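# Hang grip85 gripper in empty stand slot and withdraw

## Task

Bring the adaptive gripper (tool 'grip85') into the tool stand's free slot and make sure it ends up completely seated there; a tool that is not fully home means failure. Then unlock it, leave it in the slot, and take the tool changer a good distance away so the arm is clear of it. While a tool is locked on, it is treated as part of the arm.

## Robot and tools

ROBOT. One 7-joint arm (Flexiv Rizon 4) with a tool changer at its wrist. Two tools exist: grip50 and grip85, both parallel grippers. The reported end_effector_position is always the centre of the changer's flat face, tool or not. Joint ranges (rad), base outward: waist -2.792..2.792, shoulder -2.269..2.269, upper arm roll -2.967..2.967, elbow -1.867..2.688, forearm roll -2.967..2.967, wrist pitch -1.396..4.538, wrist roll -2.967..2.967.

FRAMES. Scene frame: origin on the table top below the arm base, +z up, +y to the left when facing +x. Face frame: its z axis points out of the face, away from the arm; both grippers close along face x. A tool plate mates only one way: the face's -y axis must point toward the open side of the stand fork. grip85's grip point sits 173 mm out along face z when closed (13 mm less when open).

execute_actions. Argument actions: a list holding zero or one item. Empty list: no command, returns the state plus pictures. Wait item {"steps": n}, n up to 300, counted from the previous result, so reply time is included. Action item {"rows": [...], "steps": n}, up to 15 rows and 15 steps, each step 1/30 s; the final row repeats to fill. Optional "pictures": true. Each row is 14 numbers for the single arm: x, y, z (metres, absolute target for the face centre, scene frame), qw, qx, qy, qz (absolute orientation, scalar first, scene frame), then lock, grip50_position, grip50_force_limit, grip50_speed, grip85_position, grip85_force_limit, grip85_speed, each -1..1. Lock: positive locks onto a plate lying on the face, negative unlocks, 0 leaves the last command active; each takes about 1 s. Gripper numbers matter only when tool_id names that tool and it is ready; grip85_position +1 is 85 mm open, about -0.8 pads meet, -1 closes until blocked; force -1..+1 maps to about 20..235 N; speed to about 20..150 mm/s. Repeat the wanted quaternion in every row rather than copying a drifted reported one. A row is refused outright if its position is over 0.6 m from the last reported one along any face axis. Every step, the command is clipped to 70 mm and 16 degrees from the measured pose; position wins over orientation if both cannot be met. After an action ends the arm continues only to the last clipped pose, so check the result and send the remainder.

move. Argument target: one 14-number row as above (absolute pose). speed: top path speed in m/s, 0.002..0.5, default 0.25; rotation limited to twice that in rad/s. The straight path lasts 0.5..10 s and does not avoid obstacles; the face may lag, stray or overshoot speed. The result adds a move: line with the ending (done, off_target, moving, held, fault), limits that acted (paced = pose clipped, held = some steps blocked, after which it may lurch fast), and distance to target.



RESULTS. State line: face pose and linear/angular velocity in the scene frame (position less accurate at long reach), Joint positions, tool_id (grip50, grip85, none), plate_near, locked, unlocked, in_stand, unlock_refused, gripper readings (n/a while starting or absent), object_status (0 moving, 1 blocked opening, 2 blocked closing, 3 at target or pads met). grip85 counts: about 3 open, 78 = 60 mm, 130 = 40 mm, 180 = 20 mm, 230 pads meet. HELD marks steps not sent; a pose unreachable line means the clearance check altered or stopped a command. Hand target shows where the controller is driving the face. Three steps of each action run after the result, during your reply.

STAND. Each slot is a fork with 10 mm tall stops; slots are 180 mm apart. From a slot's middle the fork arms lie 40-70 mm to each side along face x, reach 45 mm toward the open side, and their tops are 18 mm below the face of a hung plate; the plate may be about 1 mm off centre. Changer size: 63 mm wide at the face, contact block 46 mm out on face -y starting 2 mm behind the face, lock motor 58 mm out on face +y from 13 mm behind.

ORDER. Carry grip85 with the face -y toward the fork opening, at roughly 20 mm (between 10 and 30) above its seated height and at least 110 mm out beyond the fork in face -y. Slide in along face +y over the stops, lower until in_stand reads 1, hold still, send lock -1 and wait for unlocked = 1. Unlocking anywhere else is refused (unlock_refused = 1). Then back the face off the plate, away from the tool, and move well clear; in_stand returns to 0 once separated. Move slowly near the stand and verify seating with the cameras.

AVOID. Contact torque at a joint's load limit (waist 113, shoulder 113, upper arm roll 58.8, elbow 58.8, others 35.8 N m) or 200 N outside force stops the arm 10 s and drops the rest of the call. Motors warn at 65 °C and brake at 80 °C. Do not knock or drop anything off the table; avoid slams, hard pushes and fast contact, since faster moves and deeper targets press harder.

Each tool is called after "Call:" as a command line: name --argument value for each argument, lists and objects as JSON in quotes; but a table of rows of numbers goes row by row, as --pt "numbers of a row", without its own name.

## Session

Call:
execute_actions --actions '[]'

Scene clock: 0.00 s of 6000.00 s.
end_effector_position=(+0.7924, -0.3765, +0.2041) locked=0 unlocked=1 plate_near=0 in_stand=0 unlock_refused=0 tool_id=none grip50_position_measured=n/a grip50_object_status=n/a grip85_position_measured=n/a grip85_object_status=n/a end_effector_quat_wxyz=(+0.526, +0.088, +0.776, +0.337) end_effector_velocity=(+0.000, -0.000, +0.000) end_effector_angular_velocity=(+0.000, -0.000, -0.000)
Joint positions: [-0.547 -1.234 -0.028  0.731  1.591  0.639  1.936]
Joint velocities: [-0. -0.  0. -0.  0.  0.  0.]
Motor temperatures (°C, as the motors report them): [29 25 29 29 30 29 30]
Hand target: +0.792, -0.376, +0.204; +0.526, +0.088, +0.776, +0.337

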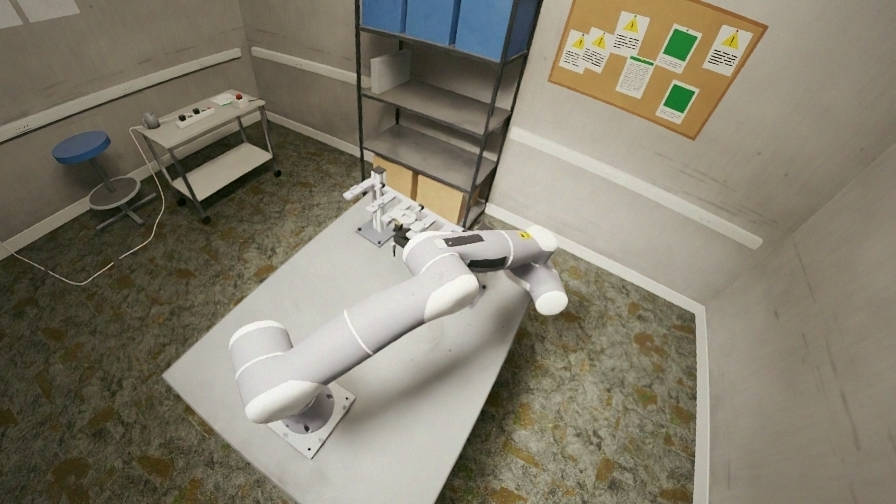

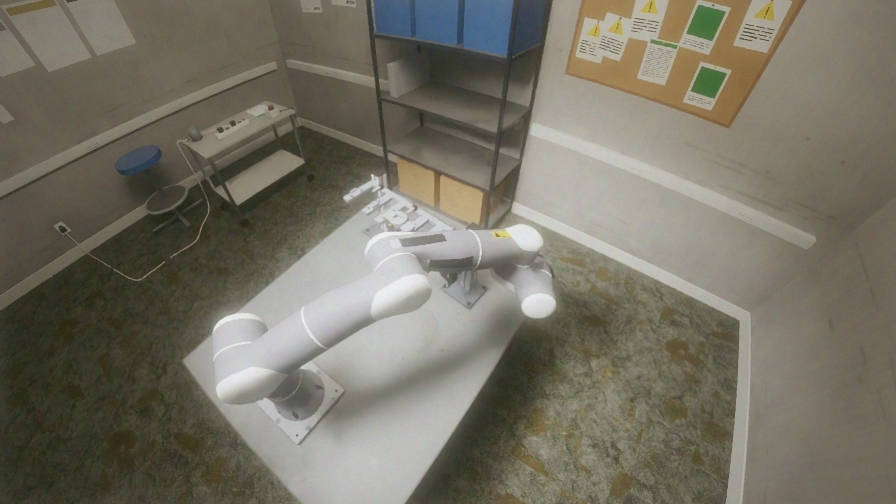

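Call:
move --target '[0.62,-0.45,0.4,0.526,0.088,0.776,0.337,0,1,0,0,1,0,0]'

Call:
move --target '[0.45,-0.35,0.4,0,0.7071,0.7071,0,0,1,0,0,1,0,0]' --speed 0.4

Call:
zoom_image --camera "cam_head_left" --region '[320,140,620,340]'

Call:
zoom_image --camera "cam_head_right" --region '[320,140,620,340]'

Scene clock: 1.70 s of 6000.00 s.
end_effector_position=(+0.6203, -0.4509, +0.4004) locked=0 unlocked=1 plate_near=0 in_stand=0 unlock_refused=0 tool_id=none grip50_position_measured=n/a grip50_object_status=n/a grip85_position_measured=n/a grip85_object_status=n/a end_effector_quat_wxyz=(+0.526, +0.089, +0.776, +0.337) end_effector_velocity=(+0.000, +0.000, +0.000) end_effector_angular_velocity=(+0.000, -0.000, +0.000)
Joint positions: [-0.784 -0.713  0.004  1.197  1.46   0.437  1.986]
Joint velocities: [-0.  0.  0. -0. -0.  0.  0.]
Motor temperatures (°C, as the motors report them): [29 26 29 30 30 29 30]
Hand target: +0.620, -0.451, +0.400; +0.526, +0.089, +0.776, +0.337
Off the commanded pose: 0.001 m, 0 deg.
Kept back: nothing.
move: done

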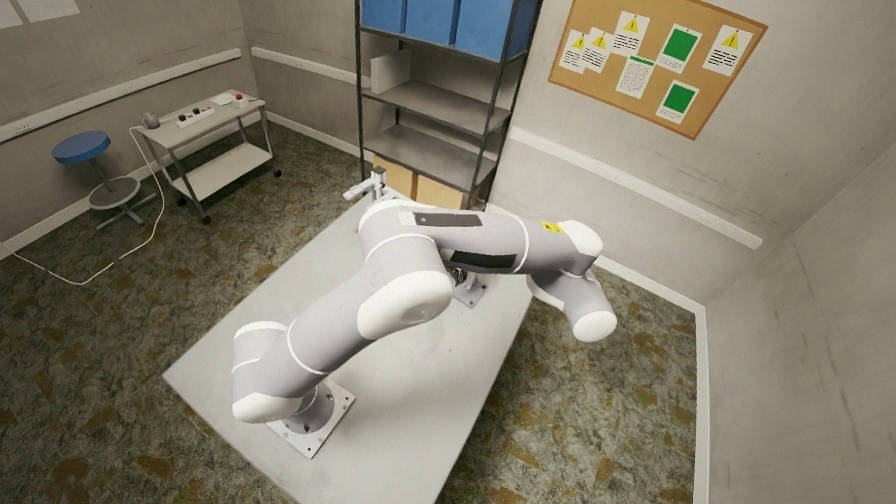

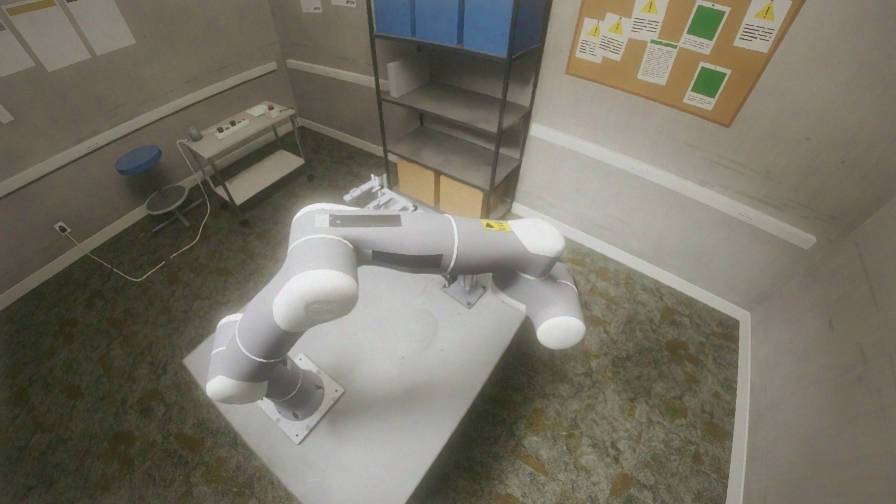

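Scene clock: 6.17 s of 6000.00 s.
end_effector_position=(+0.4492, -0.3500, +0.4030) locked=0 unlocked=1 plate_near=0 in_stand=0 unlock_refused=0 tool_id=none grip50_position_measured=n/a grip50_object_status=n/a grip85_position_measured=n/a grip85_object_status=n/a end_effector_quat_wxyz=(+0.004, +0.519, +0.855, -0.009) end_effector_velocity=(-0.000, -0.000, +0.000) end_effector_angular_velocity=(+0.003, +0.029, -0.002)
Joint positions: [ 0.478 -1.493 -2.087  1.718  1.374 -0.476  2.97 ]
Joint velocities: [-0.018 -0.034 -0.025 -0.017  0.01  -0.046  0.   ]
Motor temperatures (°C, as the motors report them): [29 27 29 31 30 29 30]
Hand target: +0.449, -0.350, +0.403; +0.003, +0.519, +0.855, -0.009
Off the commanded pose: 0.003 m, 27 deg; orientation clipped at the last step of the last action.
joint sent to its limit — the command would take joint 7 (wrist roll) past its upper limit, so that joint was sent only as far as its limit.
Kept back: nothing.
move: off_target; limits=paced

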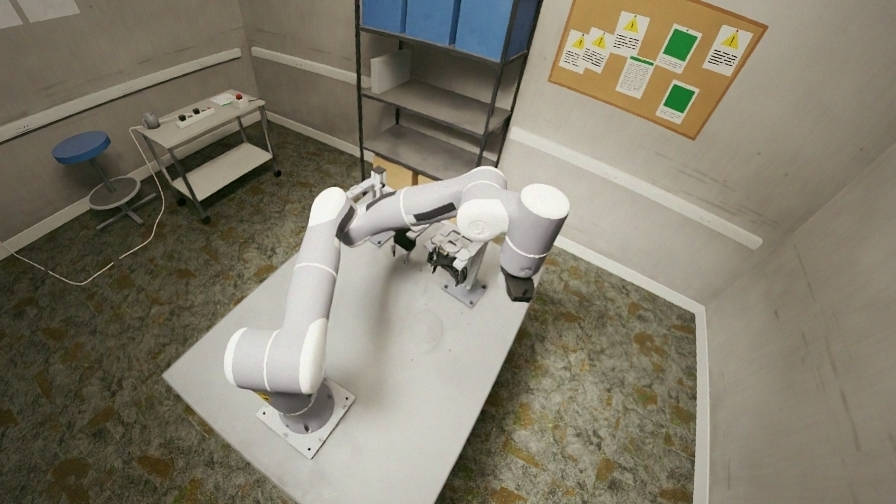

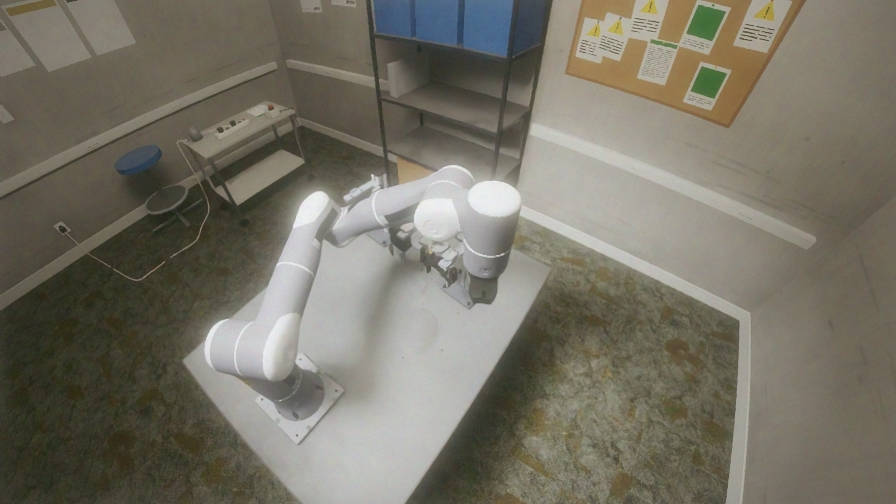

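Region (320, 140, 620, 340) of cam_head_left's 896x504 image, scaled by 1.680, with more detail than that image has.

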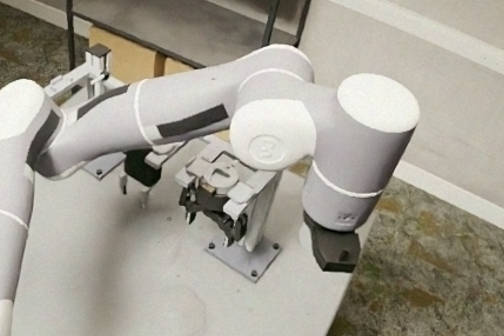

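Region (320, 140, 620, 340) of cam_head_right's 896x504 image, scaled by 1.680, with more detail than that image has.

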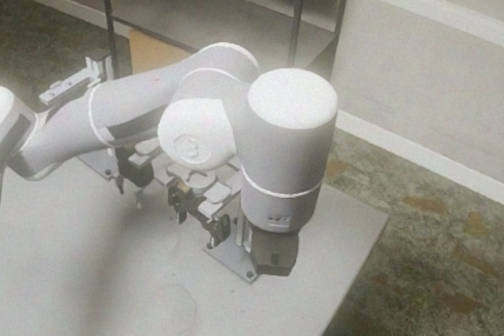

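Call:
move --target '[0.3,-0.4,0.5,0,-0.5,0.866,0,0,1,0,0,1,0,0]' --speed 0.5

Call:
move --target '[0.3,-0.35,0.45,0,-1,0,0,0,1,0,0,1,0,0]' --speed 0.5

Scene clock: 9.03 s of 6000.00 s.
end_effector_position=(+0.3001, -0.4001, +0.4997) locked=0 unlocked=1 plate_near=0 in_stand=0 unlock_refused=0 tool_id=none grip50_position_measured=n/a grip50_object_status=n/a grip85_position_measured=n/a grip85_object_status=n/a end_effector_quat_wxyz=(-0.000, -0.500, +0.866, +0.001) end_effector_velocity=(+0.000, +0.000, -0.000) end_effector_angular_velocity=(+0.000, +0.000, +0.001)
Joint positions: [ 0.337 -1.275 -2.189  1.755  1.091 -0.509  0.502]
Joint velocities: [ 0.    -0.     0.    -0.    -0.    -0.    -0.001]
Motor temperatures (°C, as the motors report them): [29 27 30 31 30 29 30]
Hand target: +0.300, -0.400, +0.500; -0.000, -0.500, +0.866, +0.000
Off the commanded pose: 0.000 m, 0 deg.
Kept back: nothing.
move: done

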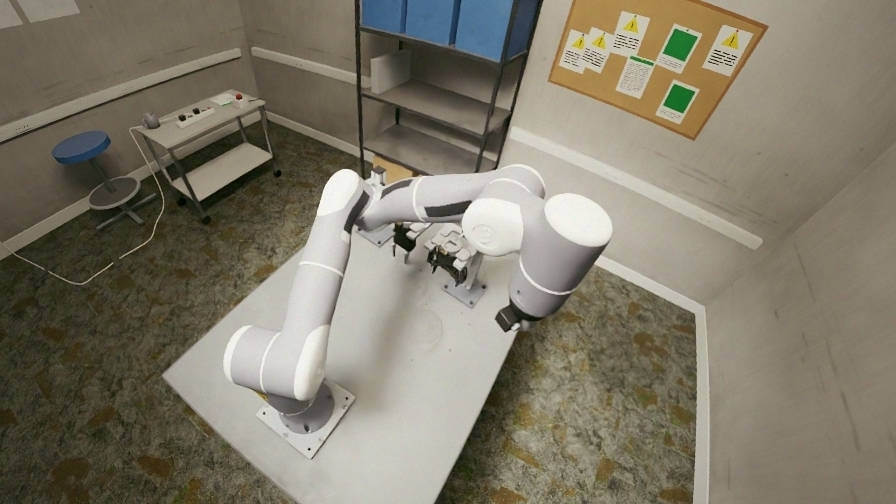

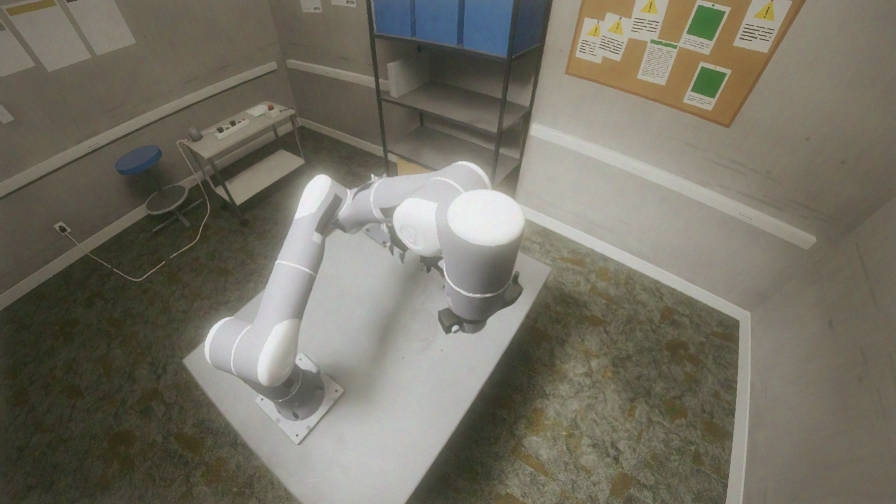

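Scene clock: 11.57 s of 6000.00 s.
end_effector_position=(+0.2998, -0.3501, +0.4500) locked=0 unlocked=1 plate_near=0 in_stand=0 unlock_refused=0 tool_id=none grip50_position_measured=n/a grip50_object_status=n/a grip85_position_measured=n/a grip85_object_status=n/a end_effector_quat_wxyz=(-0.000, +1.000, -0.000, +0.000) end_effector_velocity=(-0.000, +0.000, -0.000) end_effector_angular_velocity=(+0.000, -0.000, +0.002)
Joint positions: [ 0.564 -1.2   -2.092  1.959  0.992 -0.291 -1.533]
Joint velocities: [-0.     0.    -0.     0.    -0.    -0.    -0.003]
Motor temperatures (°C, as the motors report them): [29 27 31 31 30 29 30]
Hand target: +0.300, -0.350, +0.450; -0.000, +1.000, -0.000, +0.000
Off the commanded pose: 0.000 m, 0 deg.
Kept back: nothing.
move: done

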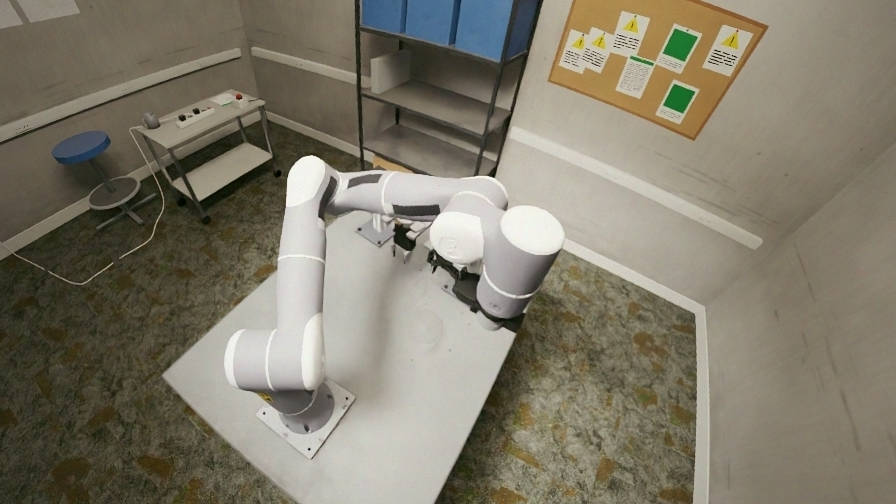

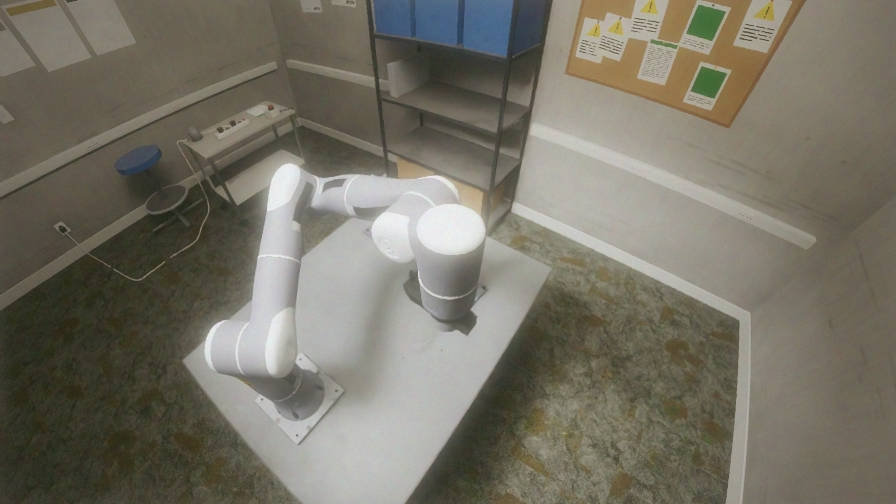

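Call:
move --target '[0.5,0.15,0.6,0,0.7071,0.7071,0,0,1,0,0,1,0,0]' --speed 0.4

Call:
move --target '[0.2,0.5,0.45,0,0.7071,0.7071,0,0,1,0,0,1,0,0]' --speed 0.4

Call:
zoom_image --camera "cam_head_left" --region '[330,150,510,320]'

Call:
zoom_image --camera "cam_head_right" --region '[330,150,510,320]'

Scene clock: 14.20 s of 6000.00 s.
end_effector_position=(+0.4992, +0.1501, +0.5999) locked=0 unlocked=1 plate_near=0 in_stand=0 unlock_refused=0 tool_id=none grip50_position_measured=n/a grip50_object_status=n/a grip85_position_measured=n/a grip85_object_status=n/a end_effector_quat_wxyz=(+0.001, +0.707, +0.707, +0.002) end_effector_velocity=(+0.000, +0.000, -0.000) end_effector_angular_velocity=(-0.000, +0.001, +0.001)
Joint positions: [ 1.46  -1.113 -2.224  1.492  1.053 -0.625 -1.878]
Joint velocities: [-0.     0.001  0.001 -0.001 -0.    -0.    -0.   ]
Motor temperatures (°C, as the motors report them): [29 27 31 31 30 29 30]
Hand target: +0.499, +0.150, +0.600; +0.001, +0.707, +0.707, +0.002
Off the commanded pose: 0.001 m, 0 deg.
Kept back: nothing.
move: done

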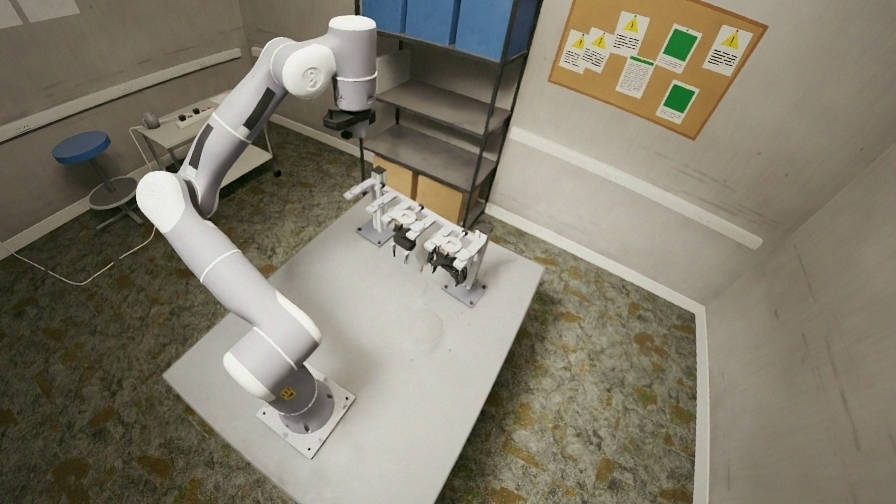

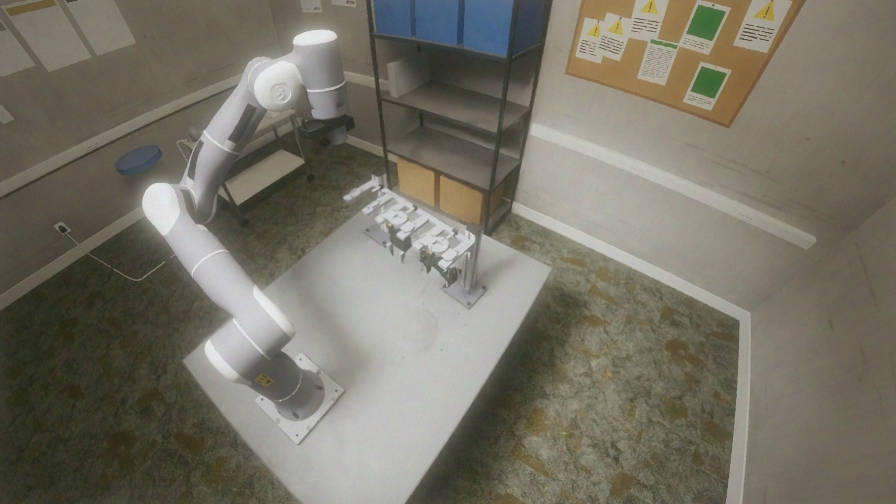

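Scene clock: 15.87 s of 6000.00 s.
end_effector_position=(+0.1994, +0.4992, +0.4501) locked=0 unlocked=1 plate_near=0 in_stand=0 unlock_refused=0 tool_id=none grip50_position_measured=n/a grip50_object_status=n/a grip85_position_measured=n/a grip85_object_status=n/a end_effector_quat_wxyz=(-0.001, +0.707, +0.707, +0.001) end_effector_velocity=(+0.000, +0.000, -0.000) end_effector_angular_velocity=(+0.000, +0.001, -0.001)
Joint positions: [ 2.281 -1.514 -2.251  1.719  1.387 -0.672 -1.04 ]
Joint velocities: [-0.001 -0.     0.001  0.     0.001  0.     0.001]
Motor temperatures (°C, as the motors report them): [29 28 32 31 30 29 30]
Hand target: +0.200, +0.499, +0.450; -0.001, +0.707, +0.707, +0.001
Off the commanded pose: 0.001 m, 0 deg.
Kept back: nothing.
move: done

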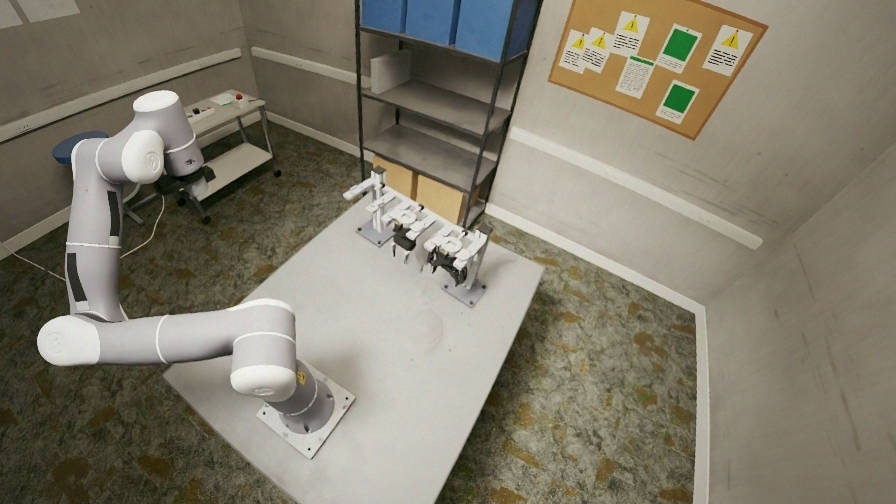

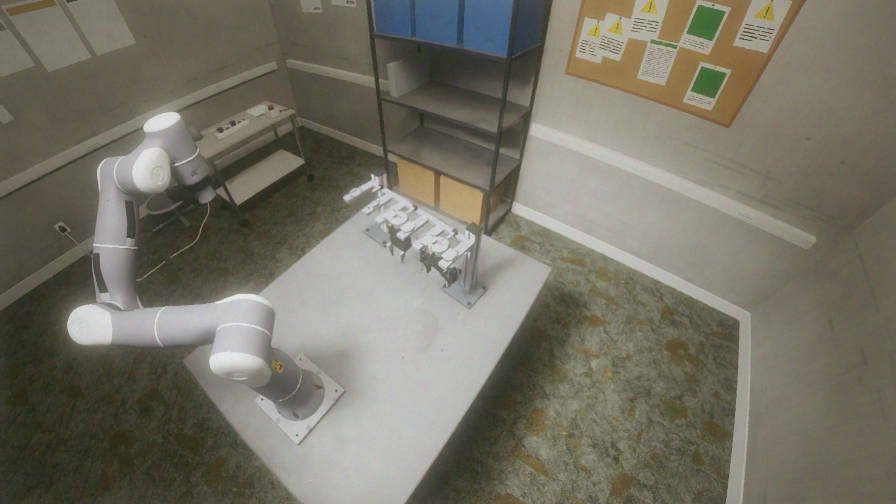

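Region (330, 150, 510, 320) of cam_head_left's 896x504 image, scaled by 2.800, with more detail than that image has.

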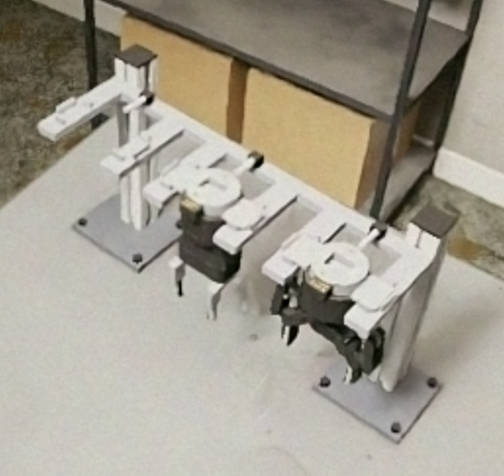

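Region (330, 150, 510, 320) of cam_head_right's 896x504 image, scaled by 2.800, with more detail than that image has.

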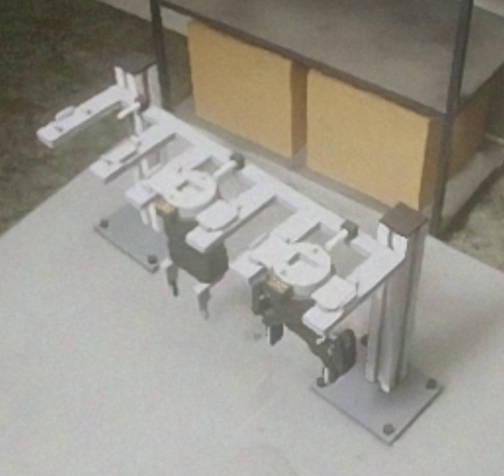

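Call:
move --target '[0.59,-0.07,0.38,0,0.7071,0.7071,0,0,1,0,0,1,0,0]' --speed 0.4

Call:
zoom_image --camera "cam_head_left" --region '[330,150,510,320]'

Call:
zoom_image --camera "cam_head_right" --region '[330,150,510,320]'

Scene clock: 18.47 s of 6000.00 s.
end_effector_position=(+0.5909, -0.0693, +0.3801) locked=0 unlocked=1 plate_near=0 in_stand=0 unlock_refused=0 tool_id=none grip50_position_measured=n/a grip50_object_status=n/a grip85_position_measured=n/a grip85_object_status=n/a end_effector_quat_wxyz=(+0.001, +0.707, +0.707, -0.003) end_effector_velocity=(-0.000, +0.000, +0.000) end_effector_angular_velocity=(+0.000, -0.000, -0.000)
Joint positions: [ 1.004 -1.413 -1.946  1.667  1.346 -0.358 -2.255]
Joint velocities: [ 0.  0. -0. -0. -0.  0.  0.]
Motor temperatures (°C, as the motors report them): [29 28 33 31 30 29 30]
Hand target: +0.591, -0.069, +0.380; +0.001, +0.707, +0.707, -0.002
Off the commanded pose: 0.001 m, 0 deg.
Kept back: nothing.
move: done

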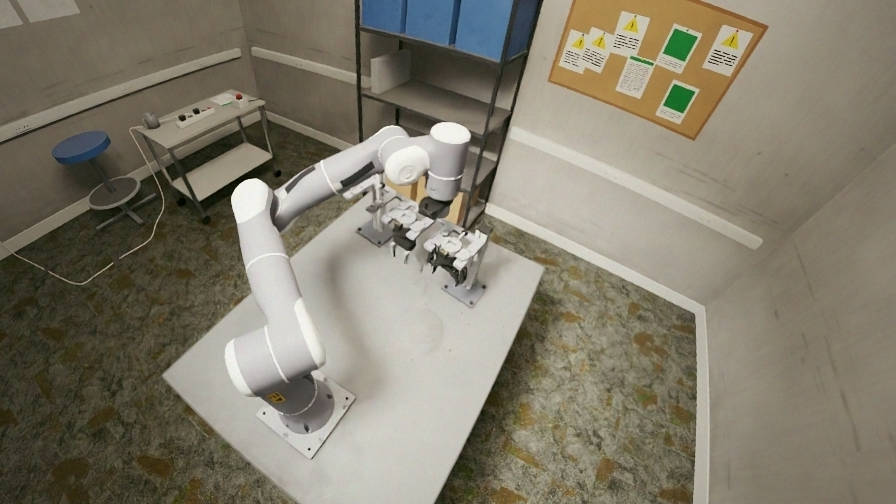

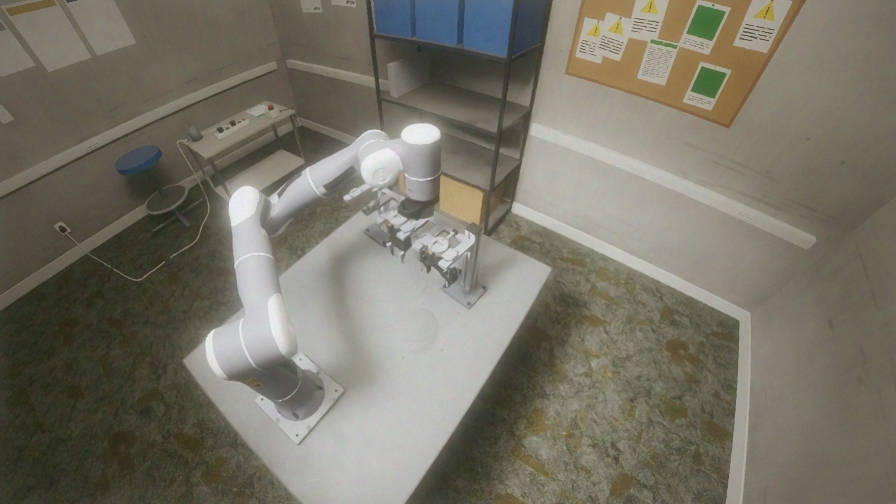

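Region (330, 150, 510, 320) of cam_head_left's 896x504 image, scaled by 2.800, with more detail than that image has.

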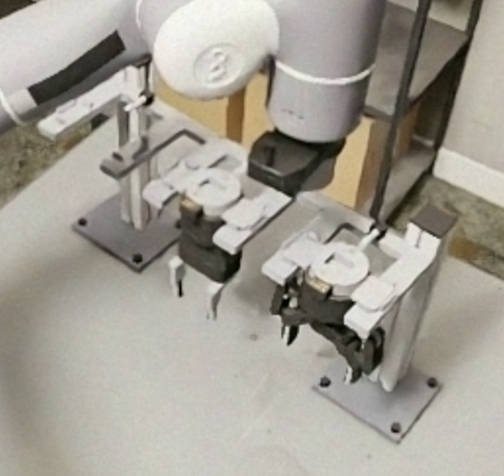

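Region (330, 150, 510, 320) of cam_head_right's 896x504 image, scaled by 2.800, with more detail than that image has.

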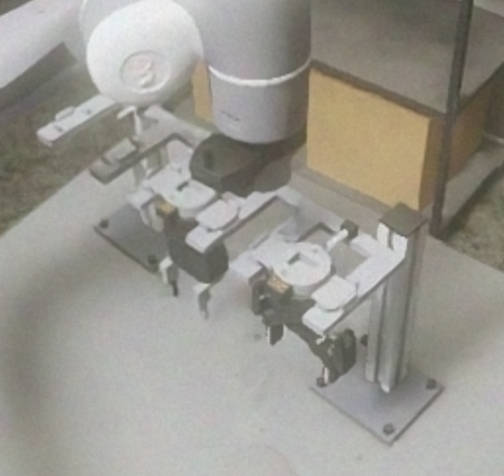

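Call:
move --target '[0.59,-0.115,0.32,0,0.7071,0.7071,0,0,1,0,0,1,0,0]' --speed 0.1

Call:
zoom_image --camera "cam_head_left" --region '[410,190,500,275]'

Call:
zoom_image --camera "cam_head_right" --region '[395,190,485,275]'

Scene clock: 19.77 s of 6000.00 s.
end_effector_position=(+0.5900, -0.1150, +0.3202) locked=0 unlocked=1 plate_near=0 in_stand=0 unlock_refused=0 tool_id=none grip50_position_measured=n/a grip50_object_status=n/a grip85_position_measured=n/a grip85_object_status=n/a end_effector_quat_wxyz=(-0.000, +0.707, +0.707, -0.000) end_effector_velocity=(+0.000, +0.000, +0.000) end_effector_angular_velocity=(-0.000, -0.001, +0.001)
Joint positions: [ 0.932 -1.481 -1.864  1.703  1.423 -0.283 -2.325]
Joint velocities: [-0.     0.    -0.001 -0.     0.     0.    -0.001]
Motor temperatures (°C, as the motors report them): [29 28 33 31 30 29 30]
Hand target: +0.590, -0.115, +0.320; +0.000, +0.707, +0.707, -0.000
Off the commanded pose: 0.000 m, 0 deg.
Kept back: nothing.
move: done

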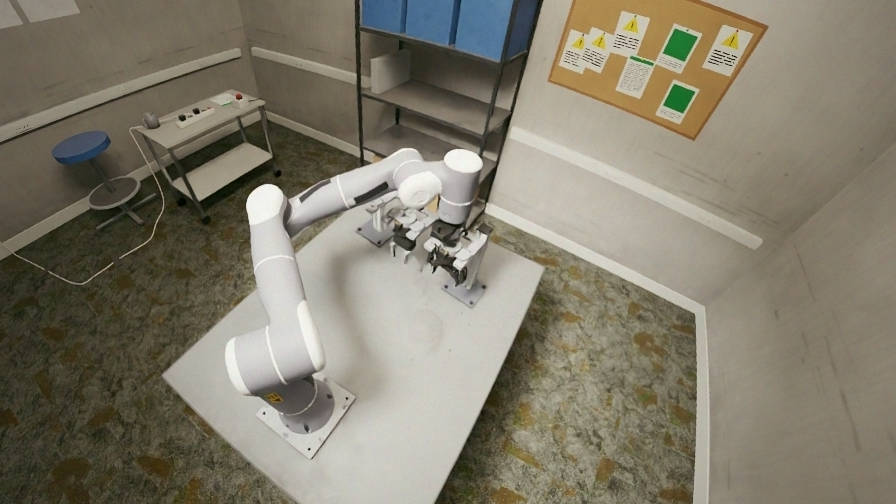

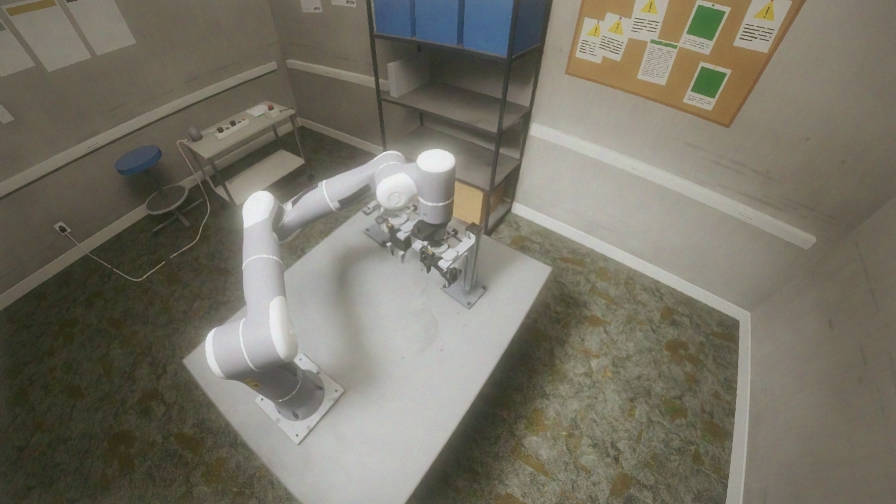

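Region (410, 190, 500, 275) of cam_head_left's 896x504 image, scaled by 5.600, with more detail than that image has.

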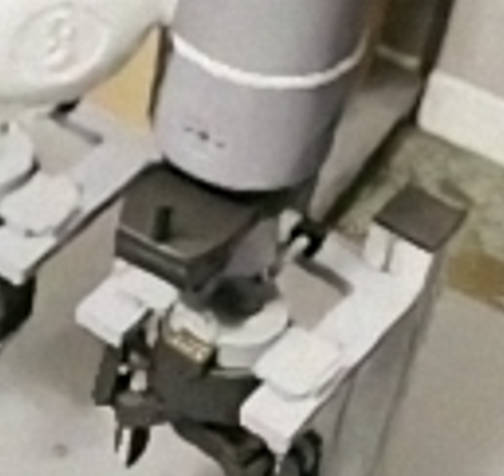

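Region (395, 190, 485, 275) of cam_head_right's 896x504 image, scaled by 5.600, with more detail than that image has.

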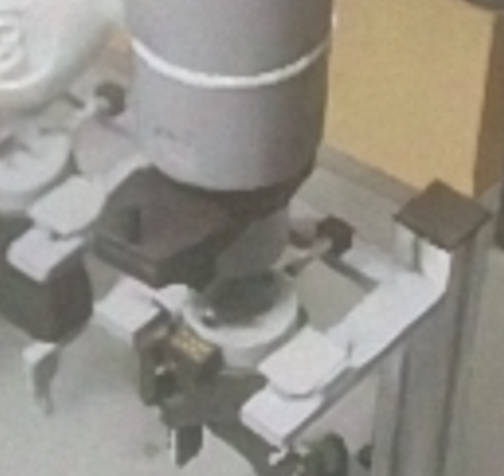

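Call:
move --target '[0.592,-0.118,0.297,0,0.7071,0.7071,0,0,1,0,0,1,0,0]' --speed 0.03

Call:
zoom_image --camera "cam_head_left" --region '[420,210,480,270]'

Call:
zoom_image --camera "cam_head_right" --region '[405,210,465,270]'

Scene clock: 30.70 s of 6000.00 s.
end_effector_position=(+0.5929, -0.1185, +0.3128) locked=0 unlocked=1 plate_near=0 in_stand=0 unlock_refused=0 tool_id=none grip50_position_measured=n/a grip50_object_status=n/a grip85_position_measured=n/a grip85_object_status=n/a end_effector_quat_wxyz=(+0.010, +0.707, +0.707, -0.001) end_effector_velocity=(-0.000, -0.000, -0.000) end_effector_angular_velocity=(-0.000, +0.000, -0.001)
Joint positions: [ 0.931 -1.494 -1.852  1.707  1.436 -0.253 -2.326]
Joint velocities: [ 0.    -0.     0.     0.001 -0.    -0.     0.   ]
Motor temperatures (°C, as the motors report them): [29 29 34 31 30 29 30]
Hand target: +0.593, -0.118, +0.311; +0.008, +0.707, +0.707, -0.001
Off the commanded pose: 0.016 m, 1 deg.
TORQUE FAULT: the external load on joint 3 (upper arm roll) reached its load limit, and the arm stopped for 10 seconds. The arm's remaining commands of this call were not run. The arm holds where it stopped, with the lock number at 0 and the other tool numbers unchanged, and accepts commands again: back off and push less far. The arm stops again, at the same cost, whenever a joint's load reaches its limit.
Kept back: nothing.
move: fault

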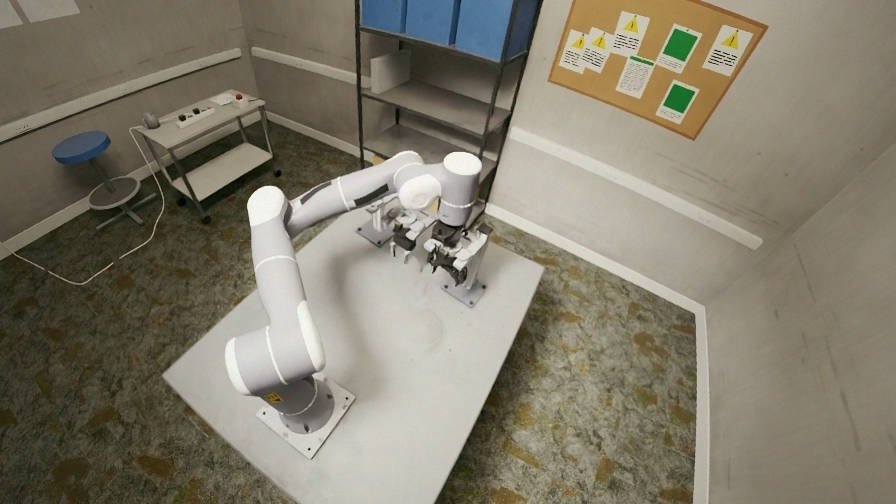

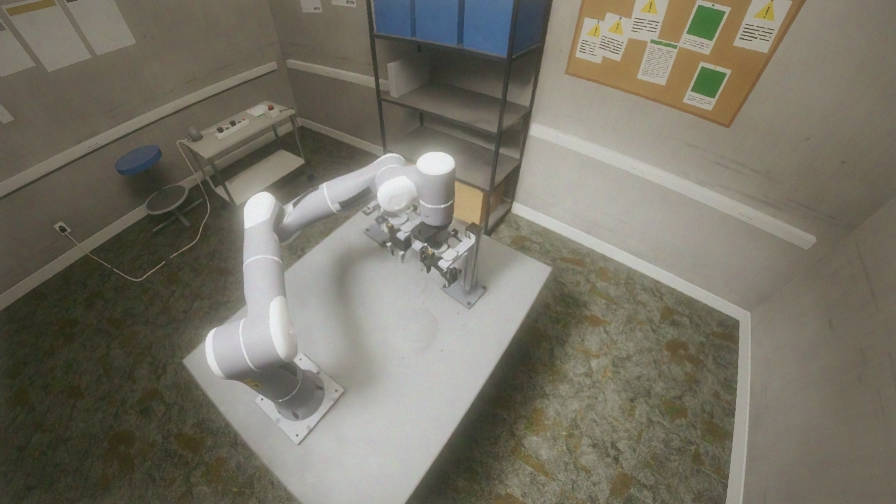

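Region (420, 210, 480, 270) of cam_head_left's 896x504 image, scaled by 8.400, with more detail than that image has.

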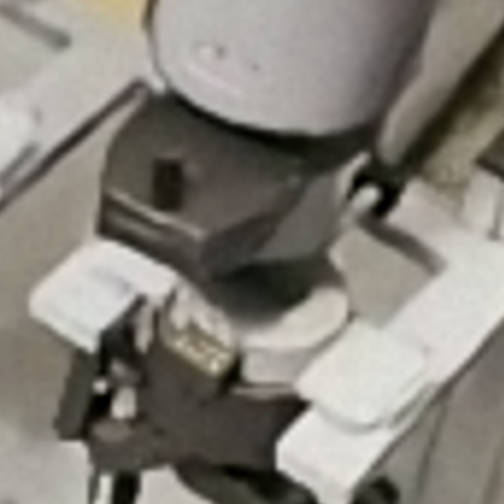

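Region (405, 210, 465, 270) of cam_head_right's 896x504 image, scaled by 8.400, with more detail than that image has.

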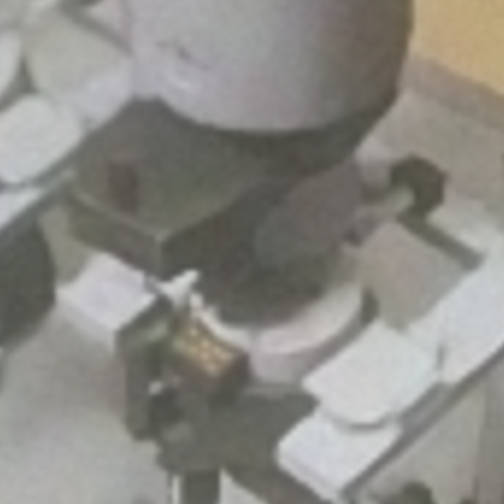

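Call:
move --target '[0.592,-0.118,0.322,0,0.7071,0.7071,0,0,1,0,0,1,0,0]' --speed 0.03

Call:
move --target '[0.586,-0.128,0.319,0,0.7071,0.7071,0,0,1,0,0,1,0,0]' --speed 0.03

Call:
zoom_image --camera "cam_head_left" --region '[420,210,480,270]'

Call:
zoom_image --camera "cam_head_right" --region '[405,210,465,270]'

Scene clock: 31.63 s of 6000.00 s.
end_effector_position=(+0.5920, -0.1180, +0.3219) locked=0 unlocked=1 plate_near=0 in_stand=0 unlock_refused=0 tool_id=none grip50_position_measured=n/a grip50_object_status=n/a grip85_position_measured=n/a grip85_object_status=n/a end_effector_quat_wxyz=(+0.000, +0.707, +0.707, +0.000) end_effector_velocity=(-0.000, -0.000, -0.000) end_effector_angular_velocity=(+0.000, +0.001, -0.000)
Joint positions: [ 0.924 -1.473 -1.86   1.695  1.419 -0.279 -2.326]
Joint velocities: [-0.    -0.     0.    -0.    -0.    -0.001  0.   ]
Motor temperatures (°C, as the motors report them): [29 29 35 31 30 29 30]
Hand target: +0.592, -0.118, +0.322; -0.000, +0.707, +0.707, -0.000
Off the commanded pose: 0.000 m, 0 deg.
Kept back: nothing.
move: done

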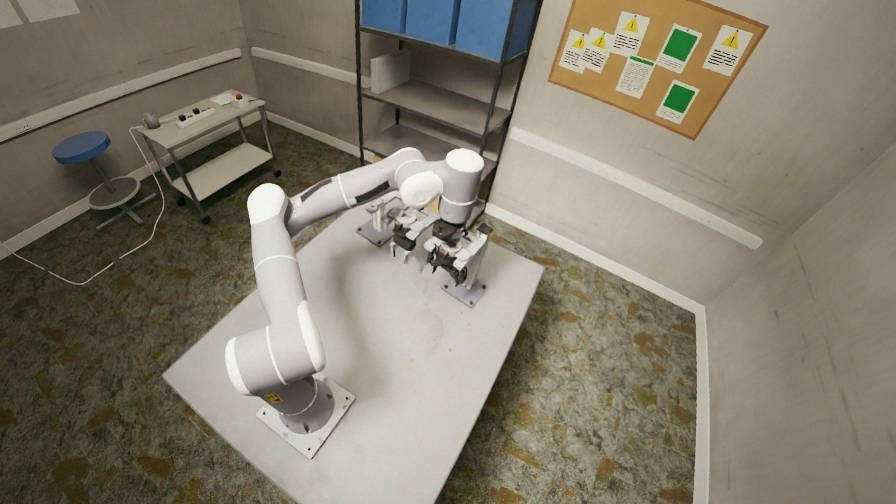

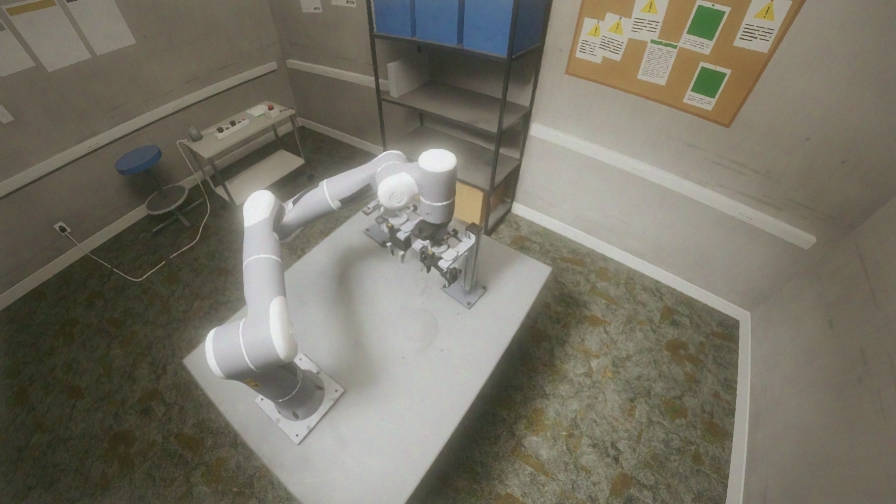

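Scene clock: 32.33 s of 6000.00 s.
end_effector_position=(+0.5860, -0.1279, +0.3191) locked=0 unlocked=1 plate_near=0 in_stand=0 unlock_refused=0 tool_id=none grip50_position_measured=n/a grip50_object_status=n/a grip85_position_measured=n/a grip85_object_status=n/a end_effector_quat_wxyz=(-0.000, +0.707, +0.707, -0.000) end_effector_velocity=(-0.000, -0.000, -0.000) end_effector_angular_velocity=(-0.000, -0.000, +0.000)
Joint positions: [ 0.914 -1.477 -1.858  1.708  1.419 -0.276 -2.349]
Joint velocities: [-0. -0. -0.  0. -0.  0. -0.]
Motor temperatures (°C, as the motors report them): [29 29 35 31 30 29 30]
Hand target: +0.586, -0.128, +0.319; -0.000, +0.707, +0.707, -0.000
Off the commanded pose: 0.000 m, 0 deg.
Kept back: nothing.
move: done

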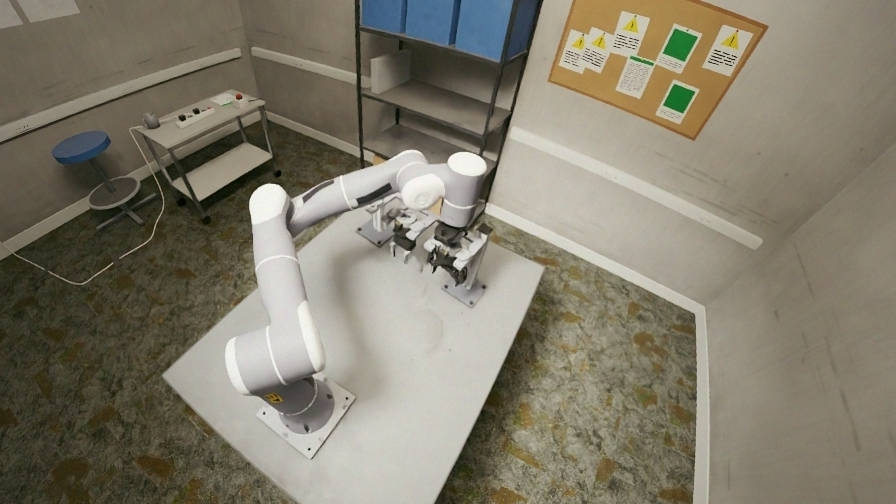

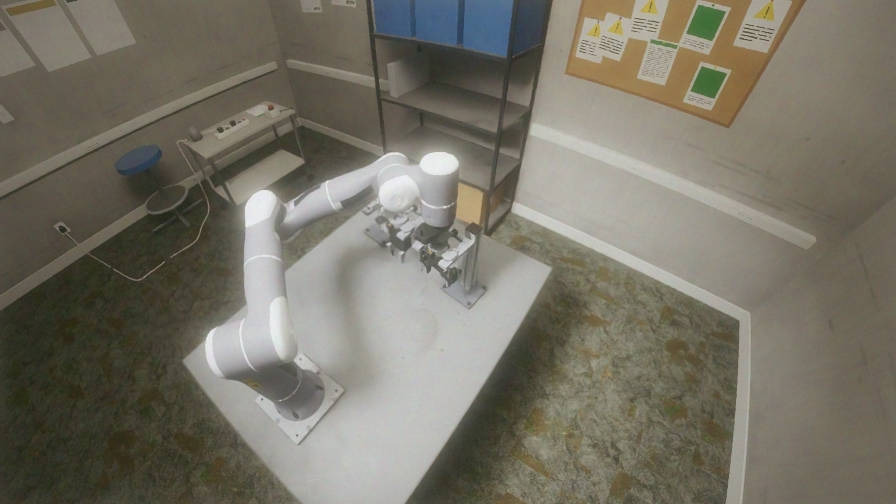

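Region (420, 210, 480, 270) of cam_head_left's 896x504 image, scaled by 8.400, with more detail than that image has.

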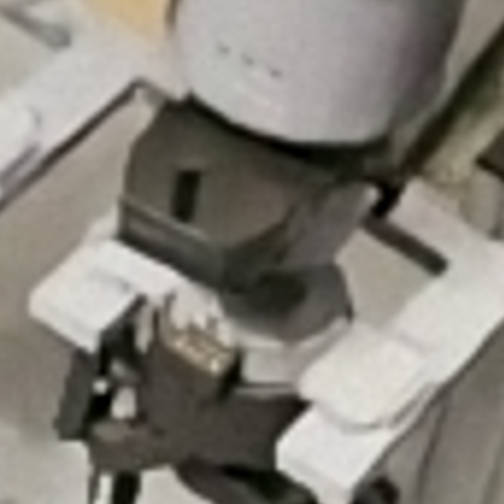

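Region (405, 210, 465, 270) of cam_head_right's 896x504 image, scaled by 8.400, with more detail than that image has.

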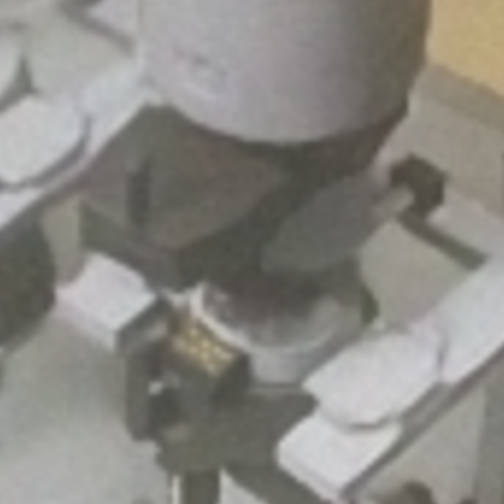

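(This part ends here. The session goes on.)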